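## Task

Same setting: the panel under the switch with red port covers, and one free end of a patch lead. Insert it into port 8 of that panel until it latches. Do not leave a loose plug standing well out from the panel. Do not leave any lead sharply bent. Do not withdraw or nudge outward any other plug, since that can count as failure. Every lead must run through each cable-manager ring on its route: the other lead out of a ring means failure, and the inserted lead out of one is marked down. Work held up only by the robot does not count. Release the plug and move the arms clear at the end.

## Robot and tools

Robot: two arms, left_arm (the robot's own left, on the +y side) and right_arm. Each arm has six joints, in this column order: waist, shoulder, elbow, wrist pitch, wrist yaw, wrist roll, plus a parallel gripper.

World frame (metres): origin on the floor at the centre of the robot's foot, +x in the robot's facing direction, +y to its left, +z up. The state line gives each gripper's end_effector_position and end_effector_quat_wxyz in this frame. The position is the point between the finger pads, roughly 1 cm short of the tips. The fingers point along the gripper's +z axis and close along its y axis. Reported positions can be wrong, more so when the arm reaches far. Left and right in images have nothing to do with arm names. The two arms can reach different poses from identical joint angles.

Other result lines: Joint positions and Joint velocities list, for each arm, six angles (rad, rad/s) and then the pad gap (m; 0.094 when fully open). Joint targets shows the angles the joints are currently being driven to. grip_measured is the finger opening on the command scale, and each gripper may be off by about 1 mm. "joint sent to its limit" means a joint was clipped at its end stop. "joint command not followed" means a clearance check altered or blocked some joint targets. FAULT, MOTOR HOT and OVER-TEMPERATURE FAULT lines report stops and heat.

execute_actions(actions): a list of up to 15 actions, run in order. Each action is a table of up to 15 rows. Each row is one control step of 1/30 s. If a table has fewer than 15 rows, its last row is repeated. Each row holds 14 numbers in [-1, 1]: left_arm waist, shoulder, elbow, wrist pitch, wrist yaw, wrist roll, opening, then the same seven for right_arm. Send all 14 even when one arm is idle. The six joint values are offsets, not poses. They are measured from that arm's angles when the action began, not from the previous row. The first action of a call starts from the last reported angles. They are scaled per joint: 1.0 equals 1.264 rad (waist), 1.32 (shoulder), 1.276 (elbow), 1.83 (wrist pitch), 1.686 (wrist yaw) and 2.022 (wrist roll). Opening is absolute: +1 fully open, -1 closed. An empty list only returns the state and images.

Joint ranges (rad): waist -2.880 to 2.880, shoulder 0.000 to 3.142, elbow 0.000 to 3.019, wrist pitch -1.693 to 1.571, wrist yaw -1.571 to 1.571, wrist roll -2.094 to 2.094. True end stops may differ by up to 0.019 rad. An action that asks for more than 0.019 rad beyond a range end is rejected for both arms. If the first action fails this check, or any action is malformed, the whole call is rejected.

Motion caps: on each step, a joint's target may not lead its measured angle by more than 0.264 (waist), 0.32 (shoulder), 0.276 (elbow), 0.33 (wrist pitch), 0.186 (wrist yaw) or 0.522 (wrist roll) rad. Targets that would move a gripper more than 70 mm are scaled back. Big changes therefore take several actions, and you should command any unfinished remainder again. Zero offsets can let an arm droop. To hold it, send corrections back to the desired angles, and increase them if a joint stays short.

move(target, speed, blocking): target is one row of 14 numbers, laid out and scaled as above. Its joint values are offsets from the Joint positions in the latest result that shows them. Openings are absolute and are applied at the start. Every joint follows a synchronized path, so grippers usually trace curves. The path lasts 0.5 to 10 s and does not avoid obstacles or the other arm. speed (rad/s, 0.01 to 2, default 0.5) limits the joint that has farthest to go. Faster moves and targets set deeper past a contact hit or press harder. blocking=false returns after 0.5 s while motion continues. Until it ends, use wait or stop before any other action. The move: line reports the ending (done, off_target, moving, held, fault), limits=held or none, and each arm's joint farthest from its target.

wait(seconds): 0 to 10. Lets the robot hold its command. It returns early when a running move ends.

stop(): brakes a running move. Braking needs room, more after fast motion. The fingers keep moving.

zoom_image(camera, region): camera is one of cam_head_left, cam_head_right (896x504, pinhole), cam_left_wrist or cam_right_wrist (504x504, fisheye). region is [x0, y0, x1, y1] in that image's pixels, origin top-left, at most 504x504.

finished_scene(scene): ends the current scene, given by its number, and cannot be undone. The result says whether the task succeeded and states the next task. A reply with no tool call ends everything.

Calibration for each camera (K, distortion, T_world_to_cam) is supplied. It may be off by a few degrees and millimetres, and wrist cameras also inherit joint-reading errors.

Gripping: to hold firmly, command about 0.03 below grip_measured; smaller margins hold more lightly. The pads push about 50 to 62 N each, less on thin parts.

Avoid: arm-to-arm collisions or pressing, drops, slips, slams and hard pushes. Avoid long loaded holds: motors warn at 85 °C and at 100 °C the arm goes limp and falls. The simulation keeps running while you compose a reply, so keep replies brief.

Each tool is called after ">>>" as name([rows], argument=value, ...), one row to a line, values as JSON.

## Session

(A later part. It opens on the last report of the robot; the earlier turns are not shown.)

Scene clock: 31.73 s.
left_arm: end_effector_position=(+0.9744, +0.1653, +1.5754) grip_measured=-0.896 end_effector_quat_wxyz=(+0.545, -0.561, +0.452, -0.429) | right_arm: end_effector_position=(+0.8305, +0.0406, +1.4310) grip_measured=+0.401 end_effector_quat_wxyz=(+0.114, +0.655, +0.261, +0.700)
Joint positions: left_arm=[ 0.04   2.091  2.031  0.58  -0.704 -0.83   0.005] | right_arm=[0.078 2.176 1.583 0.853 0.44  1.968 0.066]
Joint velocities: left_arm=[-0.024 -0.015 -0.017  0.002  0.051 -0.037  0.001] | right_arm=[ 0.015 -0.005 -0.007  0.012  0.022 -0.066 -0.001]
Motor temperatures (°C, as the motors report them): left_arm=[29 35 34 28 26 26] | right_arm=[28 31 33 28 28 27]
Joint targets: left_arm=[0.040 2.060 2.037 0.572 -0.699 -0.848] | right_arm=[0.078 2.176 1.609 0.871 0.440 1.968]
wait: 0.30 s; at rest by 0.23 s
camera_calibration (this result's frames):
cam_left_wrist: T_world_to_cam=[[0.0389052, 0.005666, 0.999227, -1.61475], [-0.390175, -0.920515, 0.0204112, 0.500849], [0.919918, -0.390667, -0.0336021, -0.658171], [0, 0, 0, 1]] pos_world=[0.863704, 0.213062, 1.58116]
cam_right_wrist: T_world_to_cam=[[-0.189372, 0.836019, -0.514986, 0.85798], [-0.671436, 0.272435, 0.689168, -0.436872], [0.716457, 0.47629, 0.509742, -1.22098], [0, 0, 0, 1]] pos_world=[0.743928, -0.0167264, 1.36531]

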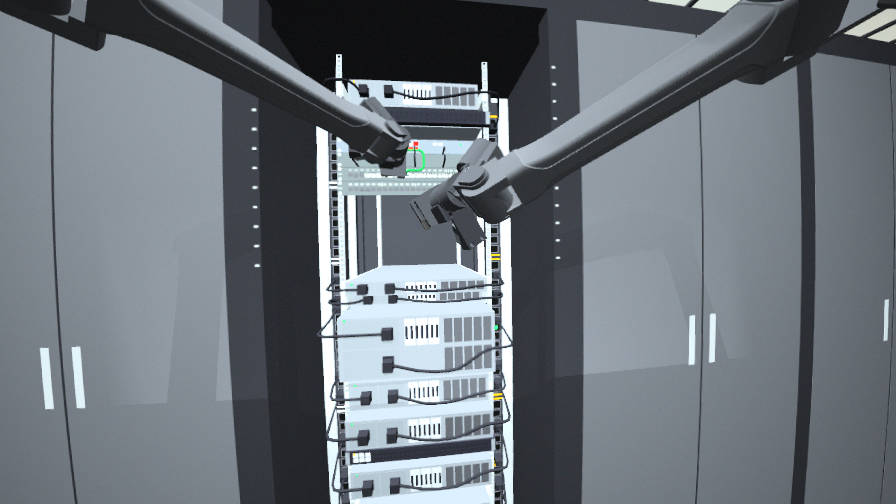

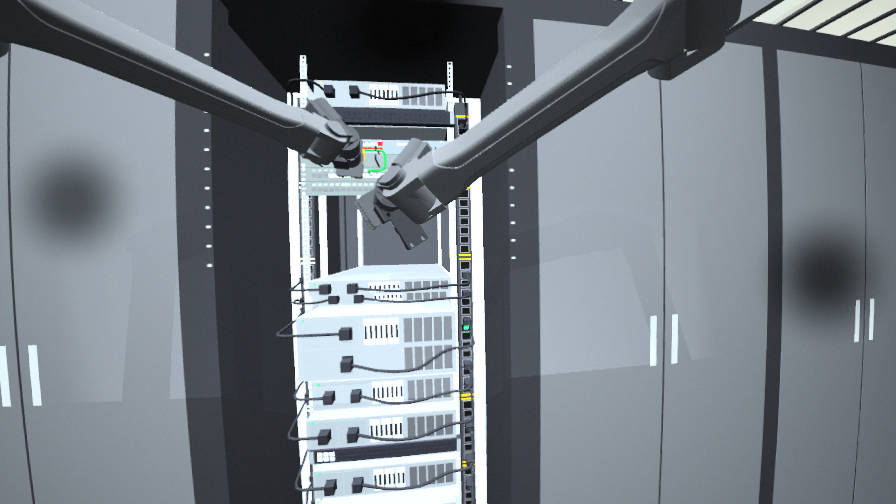

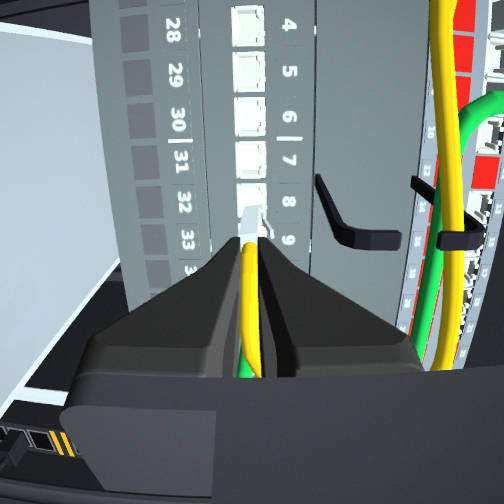

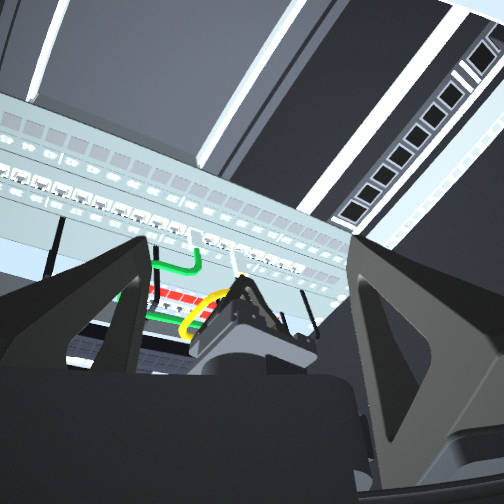

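>>> execute_actions([
  [[0.01,0.006,0.043,-0.006,0.003,-0.005,-0.92,0,0,0.02,0.01,0,0,0.4],[0.0115,0.008,0.0455,-0.008,0.004,-0.005,-0.92,0,0,0.02,0.01,0,0,0.4],[0.013,0.0095,0.048,-0.01,0.005,-0.005,-0.92,0,0,0.02,0.01,0,0,0.4],[0.015,0.011,0.0505,-0.012,0.0065,-0.005,-0.92,0,0,0.02,0.01,0,0,0.4],[0.0165,0.0117,0.0528,-0.0135,0.0075,-0.005,-0.92,0,0,0.02,0.01,0,0,0.4]],
])

>>> wait(seconds=0.3)

>>> zoom_image(camera="cam_right_wrist", region=[150, 190, 310, 350])

>>> zoom_image(camera="cam_left_wrist", region=[170, 130, 330, 290])

Scene clock: 33.93 s.
left_arm: end_effector_position=(+0.9784, +0.1668, +1.5710) grip_measured=-0.896 end_effector_quat_wxyz=(+0.544, -0.559, +0.458, -0.427) | right_arm: end_effector_position=(+0.8305, +0.0406, +1.4310) grip_measured=+0.401 end_effector_quat_wxyz=(+0.114, +0.655, +0.261, +0.700)
Joint positions: left_arm=[ 0.048  2.095  2.039  0.564 -0.697 -0.83   0.005] | right_arm=[0.078 2.176 1.583 0.853 0.44  1.968 0.066]
Joint velocities: left_arm=[ 0.005 -0.015 -0.007  0.007 -0.007  0.022  0.001] | right_arm=[-0.034 -0.005 -0.017  0.022  0.11   0.022 -0.   ]
Motor temperatures (°C, as the motors report them): left_arm=[29 35 34 28 26 26] | right_arm=[28 31 33 28 28 27]
Joint targets: left_arm=[0.061 2.106 2.099 0.556 -0.692 -0.840] | right_arm=[0.078 2.176 1.609 0.871 0.440 1.968]
camera_calibration (this result's frames):
cam_left_wrist: T_world_to_cam=[[0.0460775, -0.0038401, 0.99893, -1.61548], [-0.395701, -0.918261, 0.0147224, 0.517858], [0.917223, -0.395956, -0.0438307, -0.641847], [0, 0, 0, 1]] pos_world=[0.86807, 0.215182, 1.57799]
cam_right_wrist: T_world_to_cam=[[-0.189372, 0.836019, -0.514986, 0.85798], [-0.671436, 0.272435, 0.689168, -0.436872], [0.716457, 0.47629, 0.509742, -1.22098], [0, 0, 0, 1]] pos_world=[0.743928, -0.0167264, 1.36531]

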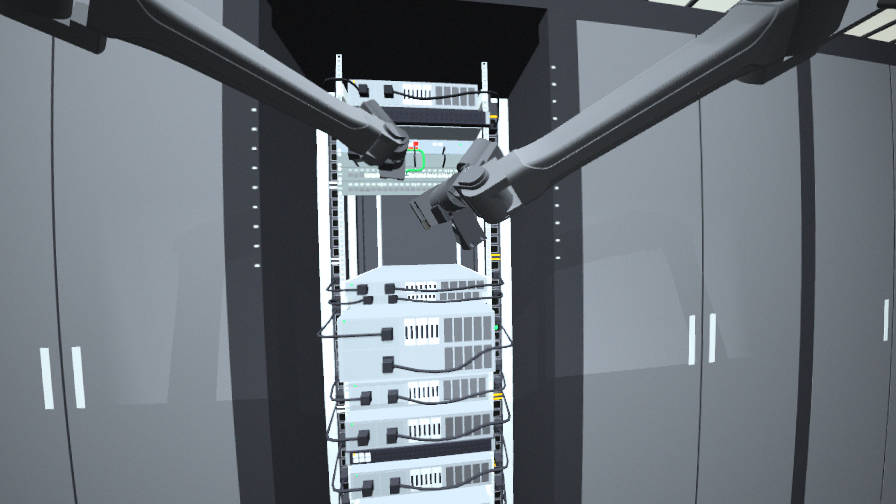

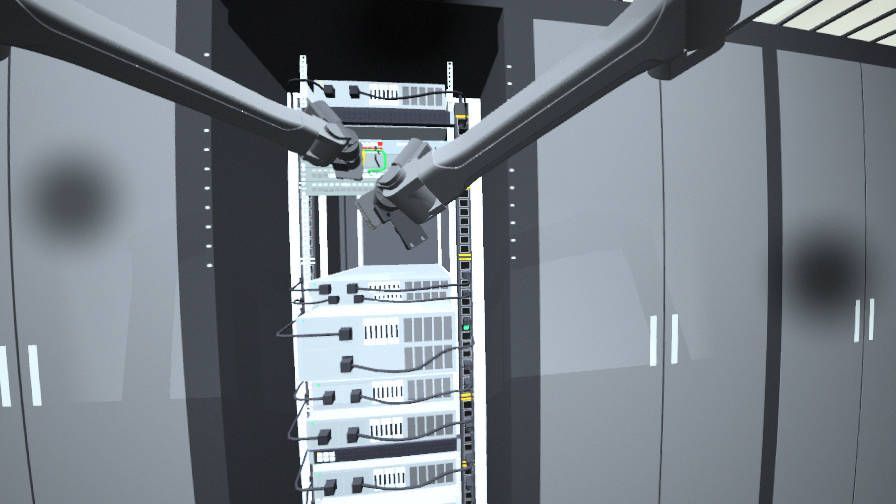

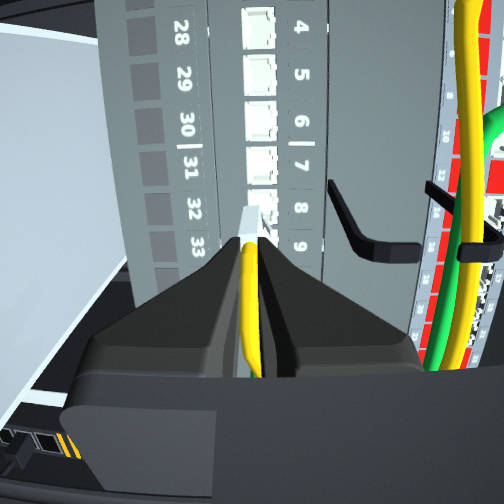

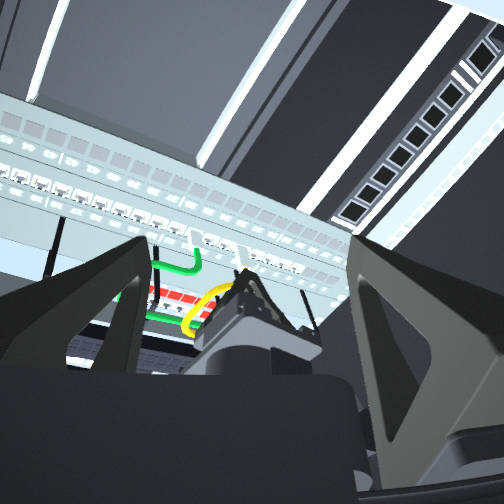

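Scene clock: 34.23 s.
left_arm: end_effector_position=(+0.9785, +0.1670, +1.5709) grip_measured=-0.896 end_effector_quat_wxyz=(+0.544, -0.559, +0.458, -0.427) | right_arm: end_effector_position=(+0.8305, +0.0406, +1.4310) grip_measured=+0.401 end_effector_quat_wxyz=(+0.114, +0.655, +0.261, +0.700)
Joint positions: left_arm=[ 0.048  2.095  2.039  0.564 -0.697 -0.83   0.005] | right_arm=[0.078 2.176 1.583 0.853 0.44  1.968 0.066]
Joint velocities: left_arm=[-0.015  0.005  0.012  0.017  0.022  0.007 -0.001] | right_arm=[ 0.005 -0.015  0.002 -0.007  0.066 -0.081  0.001]
Motor temperatures (°C, as the motors report them): left_arm=[29 35 35 28 26 26] | right_arm=[28 31 33 28 28 27]
Joint targets: left_arm=[0.061 2.106 2.099 0.556 -0.692 -0.840] | right_arm=[0.078 2.176 1.609 0.871 0.440 1.968]
wait: 0.30 s; at rest by 0.17 s
camera_calibration (this result's frames):
cam_left_wrist: T_world_to_cam=[[0.0462395, -0.00394948, 0.998923, -1.61544], [-0.395402, -0.918391, 0.0146719, 0.517941], [0.917343, -0.395655, -0.0440276, -0.641724], [0, 0, 0, 1]] pos_world=[0.868174, 0.215391, 1.57785]
cam_right_wrist: T_world_to_cam=[[-0.189372, 0.836019, -0.514986, 0.85798], [-0.671436, 0.272435, 0.689168, -0.436872], [0.716457, 0.47629, 0.509742, -1.22098], [0, 0, 0, 1]] pos_world=[0.743928, -0.0167264, 1.36531]

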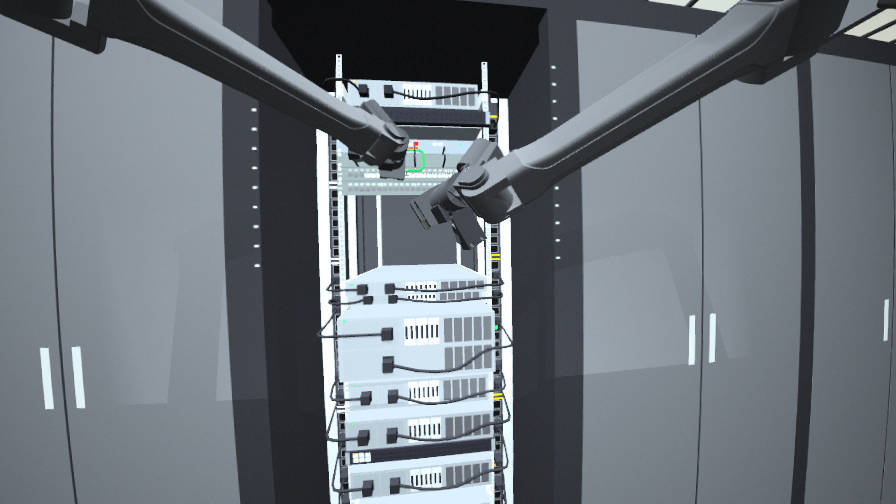

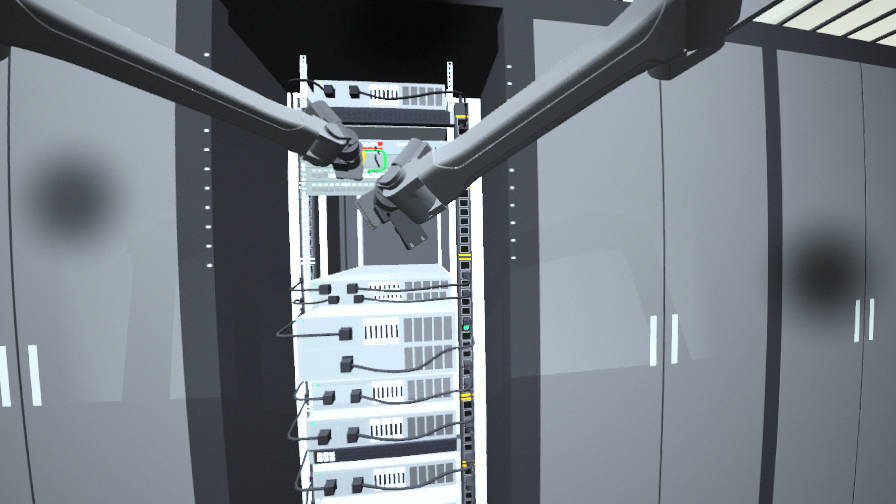

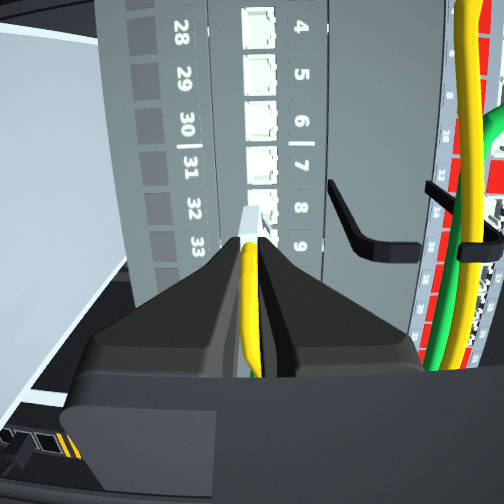

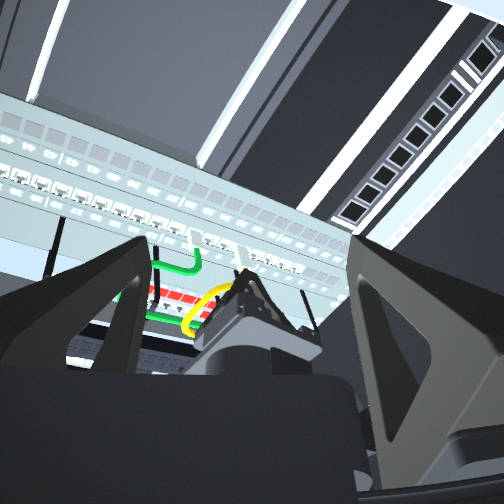

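Region (150, 190, 310, 350) of cam_right_wrist's 504x504 image, scaled by 3.150, with more detail than that image has.

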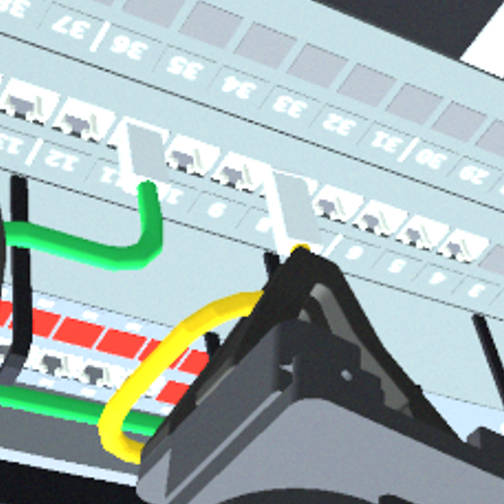

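Region (170, 130, 330, 290) of cam_left_wrist's 504x504 image, scaled by 3.150, with more detail than that image has.

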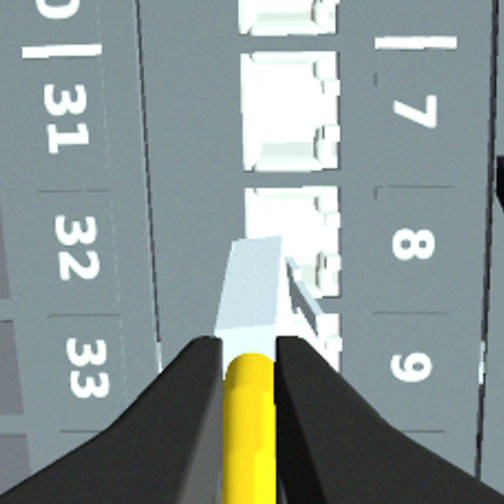

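>>> execute_actions([
  [[0.008,0.004,0.054,-0.003,0.002,-0.005,-0.92,0,0,0.02,0.01,0,0,0.4]],
])

>>> zoom_image(camera="cam_right_wrist", region=[150, 190, 310, 350])

>>> zoom_image(camera="cam_left_wrist", region=[170, 130, 330, 290])

Scene clock: 35.07 s.
left_arm: end_effector_position=(+0.9789, +0.1679, +1.5723) grip_measured=-0.896 end_effector_quat_wxyz=(+0.545, -0.559, +0.456, -0.427) | right_arm: end_effector_position=(+0.8305, +0.0406, +1.4310) grip_measured=+0.401 end_effector_quat_wxyz=(+0.114, +0.655, +0.261, +0.700)
Joint positions: left_arm=[ 0.048  2.095  2.042  0.564 -0.697 -0.83   0.005] | right_arm=[0.078 2.176 1.583 0.853 0.44  1.968 0.066]
Joint velocities: left_arm=[-0.005 -0.005  0.007 -0.012 -0.051 -0.081 -0.001] | right_arm=[-0.024 -0.005 -0.012 -0.012 -0.037 -0.022 -0.   ]
Motor temperatures (°C, as the motors report them): left_arm=[29 35 35 28 26 26] | right_arm=[28 31 33 28 28 27]
Joint targets: left_arm=[0.058 2.100 2.108 0.559 -0.693 -0.840] | right_arm=[0.078 2.176 1.609 0.871 0.440 1.968]
camera_calibration (this result's frames):
cam_left_wrist: T_world_to_cam=[[0.0441164, -0.00241753, 0.999023, -1.61525], [-0.393941, -0.919011, 0.0151723, 0.516741], [0.918077, -0.394225, -0.0414958, -0.646588], [0, 0, 0, 1]] pos_world=[0.868442, 0.216085, 1.579]
cam_right_wrist: T_world_to_cam=[[-0.189372, 0.836019, -0.514986, 0.85798], [-0.671436, 0.272435, 0.689168, -0.436872], [0.716457, 0.47629, 0.509742, -1.22098], [0, 0, 0, 1]] pos_world=[0.743928, -0.0167264, 1.36531]

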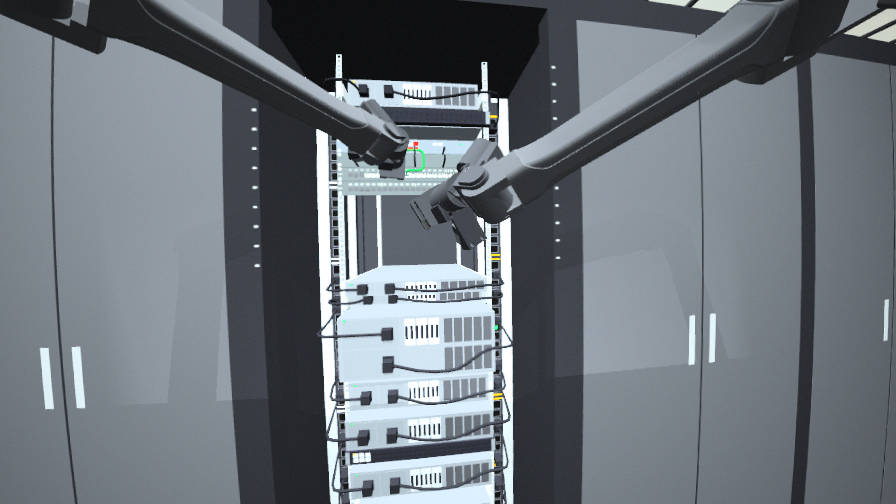

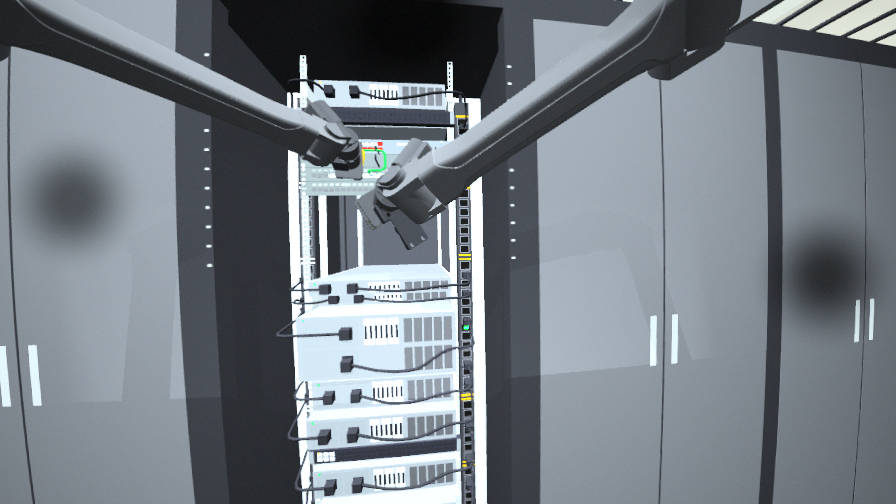

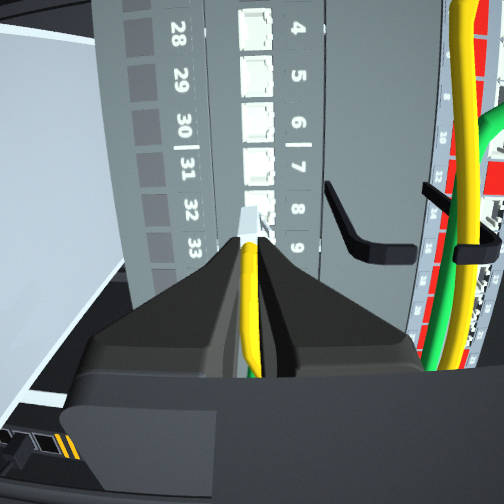

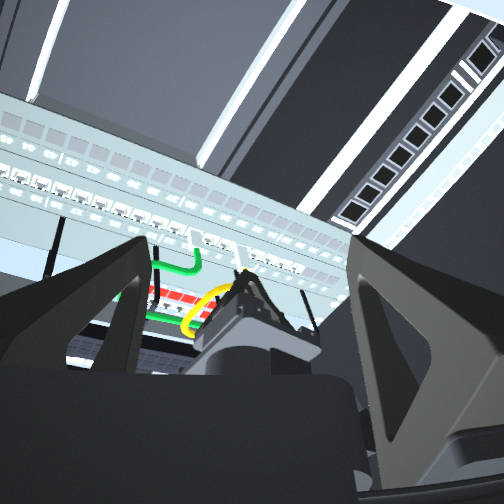

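Region (150, 190, 310, 350) of cam_right_wrist's 504x504 image, scaled by 3.150, with more detail than that image has.

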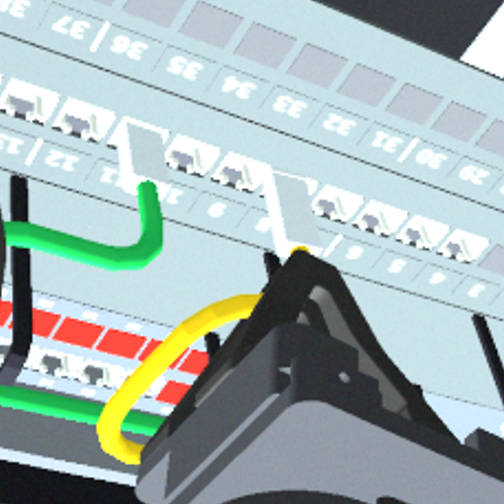

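Region (170, 130, 330, 290) of cam_left_wrist's 504x504 image, scaled by 3.150, with more detail than that image has.

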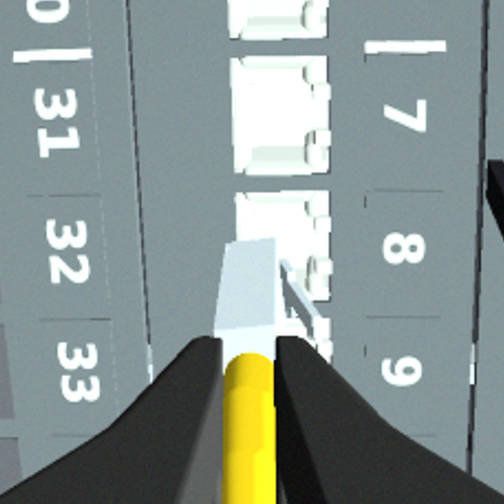

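>>> execute_actions([
  [[0.008,-0.02,0.01,-0.003,0.002,-0.005,-0.92,0,0,0.02,0.01,0,0,0.4],[0.008,-0.024,0.002,-0.003,0.002,-0.005,-0.92,0,0,0.02,0.01,0,0,0.4],[0.008,-0.028,-0.001,-0.003,0.002,-0.005,-0.92,0,0,0.02,0.01,0,0,0.4],[0.008,-0.031,-0.003,-0.003,0.002,-0.005,-0.92,0,0,0.02,0.01,0,0,0.4]],
])

>>> wait(seconds=0.3)

>>> zoom_image(camera="cam_right_wrist", region=[180, 210, 280, 310])

>>> zoom_image(camera="cam_left_wrist", region=[170, 130, 330, 290])

Scene clock: 37.00 s.
left_arm: end_effector_position=(+0.9775, +0.1670, +1.5700) grip_measured=-0.896 end_effector_quat_wxyz=(+0.544, -0.558, +0.459, -0.426) | right_arm: end_effector_position=(+0.8305, +0.0406, +1.4310) grip_measured=+0.401 end_effector_quat_wxyz=(+0.114, +0.655, +0.261, +0.700)
Joint positions: left_arm=[ 0.048  2.091  2.032  0.564 -0.697 -0.83   0.005] | right_arm=[0.078 2.176 1.583 0.853 0.44  1.968 0.066]
Joint velocities: left_arm=[-0.024 -0.024  0.002 -0.017  0.037 -0.051 -0.001] | right_arm=[-0.005 -0.005  0.002 -0.007 -0.022  0.051 -0.   ]
Motor temperatures (°C, as the motors report them): left_arm=[29 36 35 28 26 26] | right_arm=[28 31 33 28 28 27]
Joint targets: left_arm=[0.058 2.054 2.038 0.559 -0.693 -0.840] | right_arm=[0.078 2.176 1.609 0.871 0.440 1.968]
camera_calibration (this result's frames):
cam_left_wrist: T_world_to_cam=[[0.0486248, -0.00567686, 0.998801, -1.61636], [-0.397047, -0.91769, 0.0141137, 0.51992], [0.916509, -0.397257, -0.0468765, -0.635338], [0, 0, 0, 1]] pos_world=[0.867321, 0.215557, 1.5773]
cam_right_wrist: T_world_to_cam=[[-0.189372, 0.836019, -0.514986, 0.85798], [-0.671436, 0.272435, 0.689168, -0.436872], [0.716457, 0.47629, 0.509742, -1.22098], [0, 0, 0, 1]] pos_world=[0.743928, -0.0167264, 1.36531]

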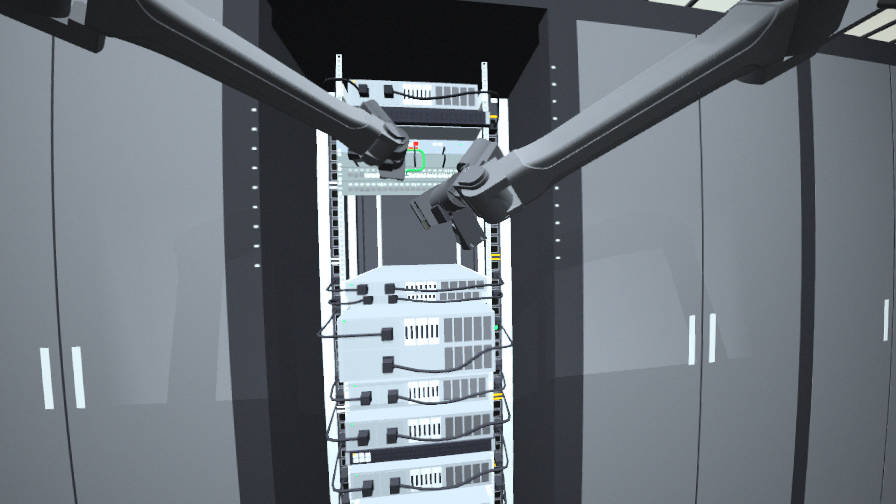

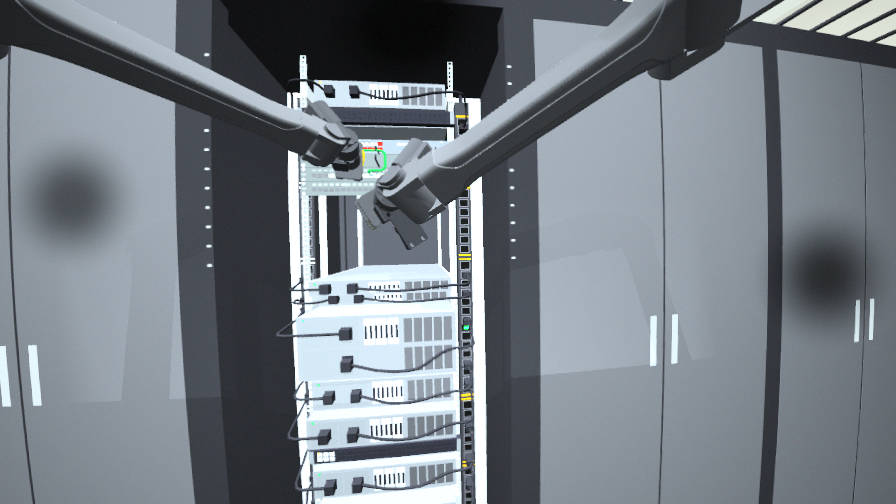

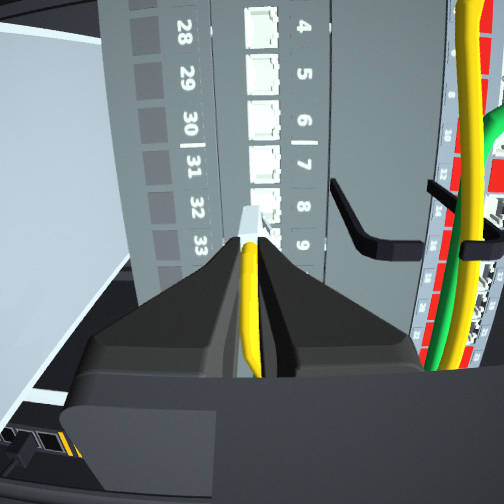

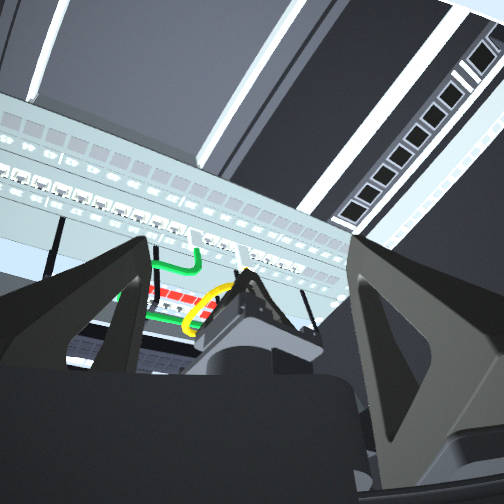

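Scene clock: 37.30 s.
left_arm: end_effector_position=(+0.9775, +0.1672, +1.5702) grip_measured=-0.896 end_effector_quat_wxyz=(+0.544, -0.558, +0.459, -0.426) | right_arm: end_effector_position=(+0.8305, +0.0406, +1.4310) grip_measured=+0.401 end_effector_quat_wxyz=(+0.114, +0.655, +0.261, +0.700)
Joint positions: left_arm=[ 0.048  2.091  2.032  0.564 -0.697 -0.83   0.005] | right_arm=[0.078 2.176 1.583 0.853 0.44  1.968 0.066]
Joint velocities: left_arm=[-0.015 -0.015 -0.012 -0.012  0.051 -0.066 -0.001] | right_arm=[-0.005 -0.005 -0.032 -0.002 -0.037 -0.051 -0.001]
Motor temperatures (°C, as the motors report them): left_arm=[29 36 35 28 26 26] | right_arm=[28 31 33 28 28 27]
Joint targets: left_arm=[0.058 2.054 2.038 0.559 -0.693 -0.840] | right_arm=[0.078 2.176 1.609 0.871 0.440 1.968]
wait: 0.30 s; at rest by 0.17 s
camera_calibration (this result's frames):
cam_left_wrist: T_world_to_cam=[[0.04836, -0.00548472, 0.998815, -1.61642], [-0.396864, -0.917768, 0.0141754, 0.519843], [0.916603, -0.397079, -0.0465599, -0.635846], [0, 0, 0, 1]] pos_world=[0.867295, 0.215748, 1.57753]
cam_right_wrist: T_world_to_cam=[[-0.189372, 0.836019, -0.514986, 0.85798], [-0.671436, 0.272435, 0.689168, -0.436872], [0.716457, 0.47629, 0.509742, -1.22098], [0, 0, 0, 1]] pos_world=[0.743928, -0.0167264, 1.36531]

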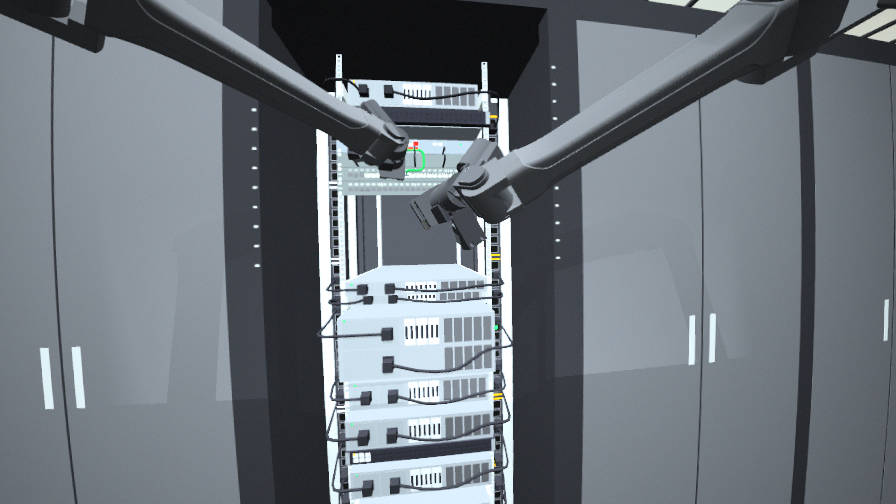

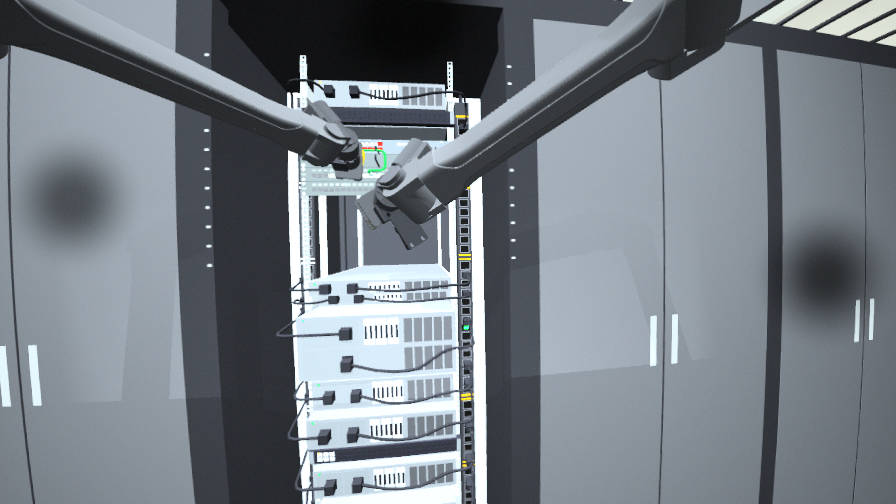

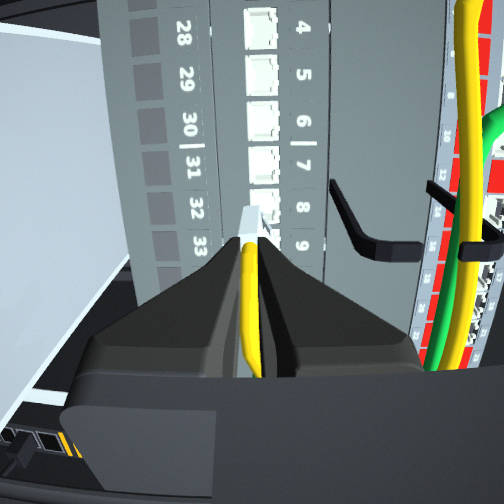

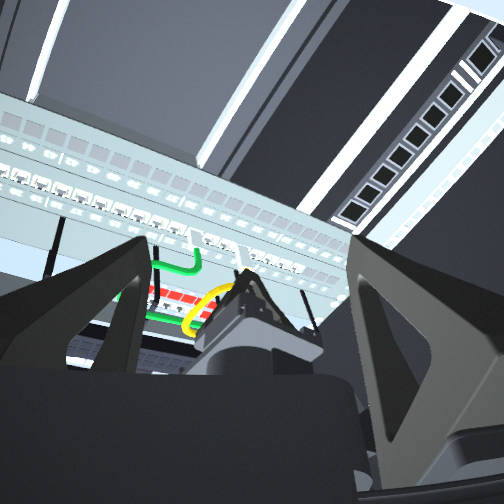

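Region (180, 210, 280, 310) of cam_right_wrist's 504x504 image, scaled by 5.040, with more detail than that image has.

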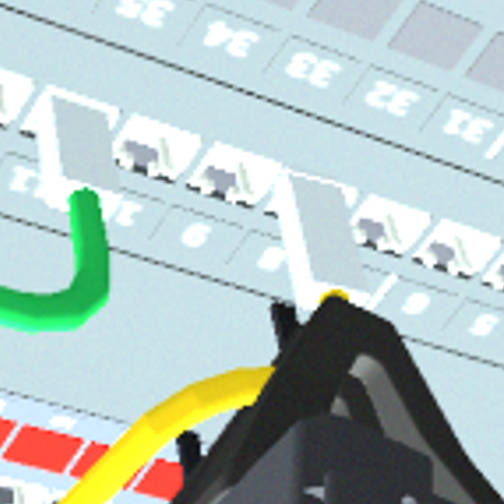

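Region (170, 130, 330, 290) of cam_left_wrist's 504x504 image, scaled by 3.150, with more detail than that image has.

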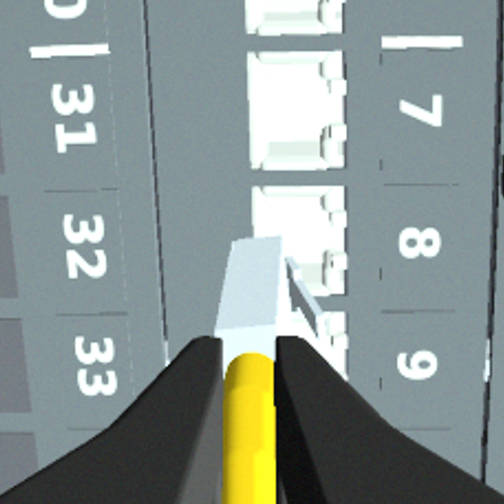

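>>> execute_actions([
  [[0,-0.01,0.02,0,0,0,-0.865,0,0,0.02,0.01,0,0,0.4]],
])

>>> zoom_image(camera="cam_right_wrist", region=[180, 210, 280, 310])

>>> zoom_image(camera="cam_left_wrist", region=[170, 130, 330, 290])

Scene clock: 39.87 s.
left_arm: end_effector_position=(+0.9775, +0.1672, +1.5702) grip_measured=-0.866 end_effector_quat_wxyz=(+0.544, -0.558, +0.459, -0.426) | right_arm: end_effector_position=(+0.8305, +0.0406, +1.4310) grip_measured=+0.401 end_effector_quat_wxyz=(+0.114, +0.655, +0.261, +0.700)
Joint positions: left_arm=[ 0.048  2.091  2.032  0.564 -0.697 -0.83   0.006] | right_arm=[0.078 2.176 1.583 0.853 0.44  1.968 0.066]
Joint velocities: left_arm=[-0.005 -0.015 -0.012 -0.002 -0.037 -0.022  0.001] | right_arm=[-0.005  0.005 -0.007 -0.007 -0.051 -0.022 -0.001]
Motor temperatures (°C, as the motors report them): left_arm=[29 36 35 28 26 26] | right_arm=[28 31 33 28 28 27]
Joint targets: left_arm=[0.048 2.078 2.057 0.564 -0.697 -0.830] | right_arm=[0.078 2.176 1.609 0.871 0.440 1.968]
camera_calibration (this result's frames):
cam_left_wrist: T_world_to_cam=[[0.04836, -0.00548472, 0.998815, -1.61642], [-0.396864, -0.917768, 0.0141754, 0.519843], [0.916603, -0.397079, -0.0465599, -0.635846], [0, 0, 0, 1]] pos_world=[0.867295, 0.215748, 1.57753]
cam_right_wrist: T_world_to_cam=[[-0.189372, 0.836019, -0.514986, 0.85798], [-0.671436, 0.272435, 0.689168, -0.436872], [0.716457, 0.47629, 0.509742, -1.22098], [0, 0, 0, 1]] pos_world=[0.743928, -0.0167264, 1.36531]

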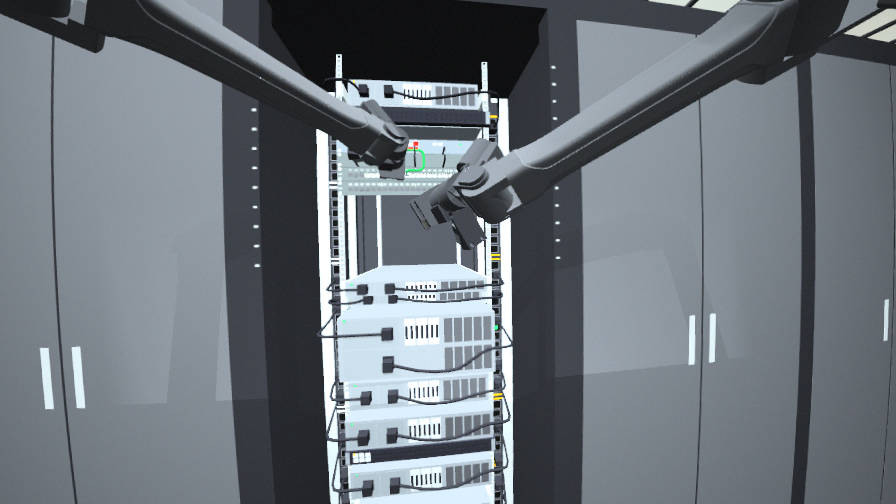

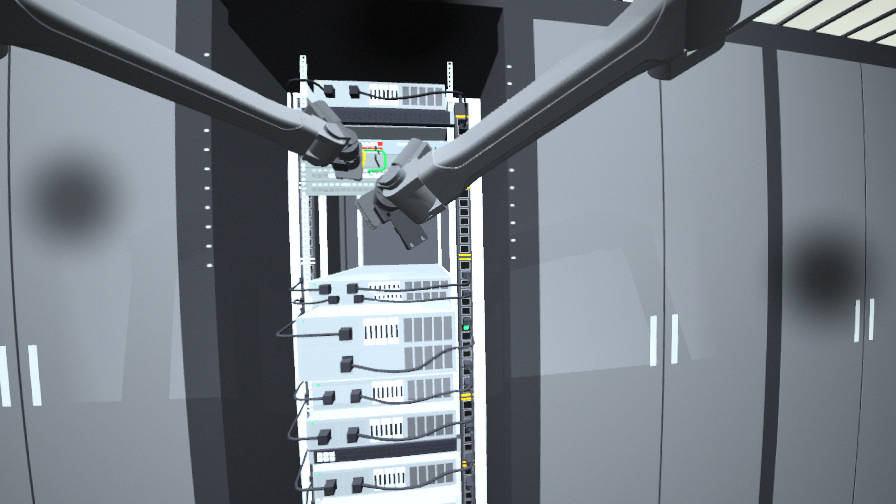

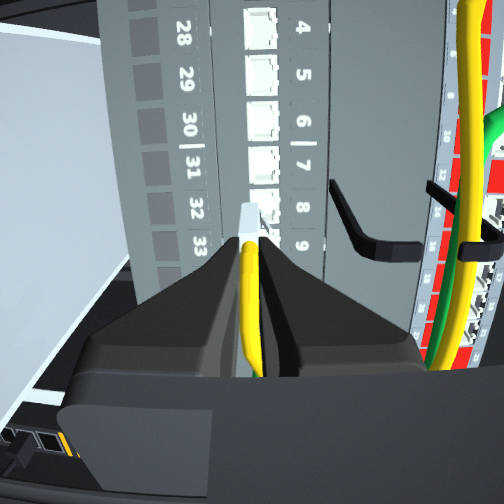

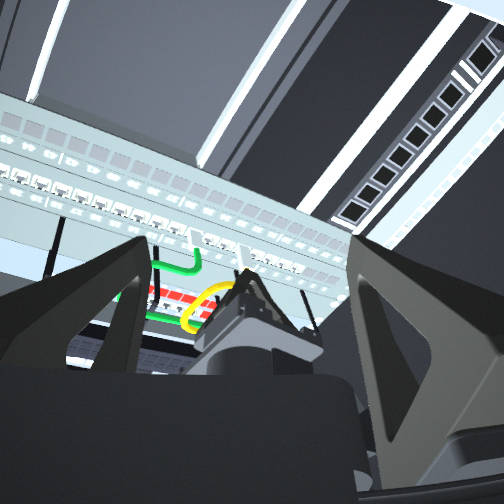

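Region (180, 210, 280, 310) of cam_right_wrist's 504x504 image, scaled by 5.040, with more detail than that image has.

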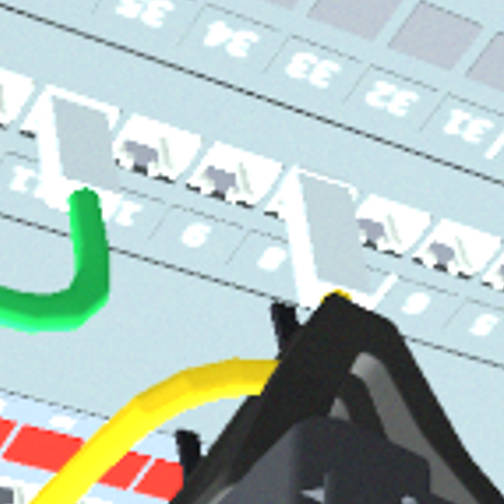

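Region (170, 130, 330, 290) of cam_left_wrist's 504x504 image, scaled by 3.150, with more detail than that image has.

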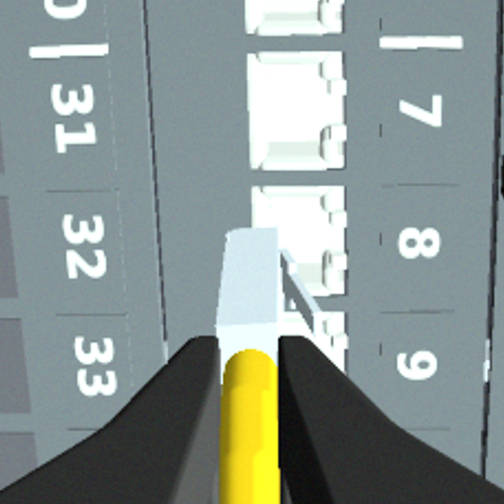

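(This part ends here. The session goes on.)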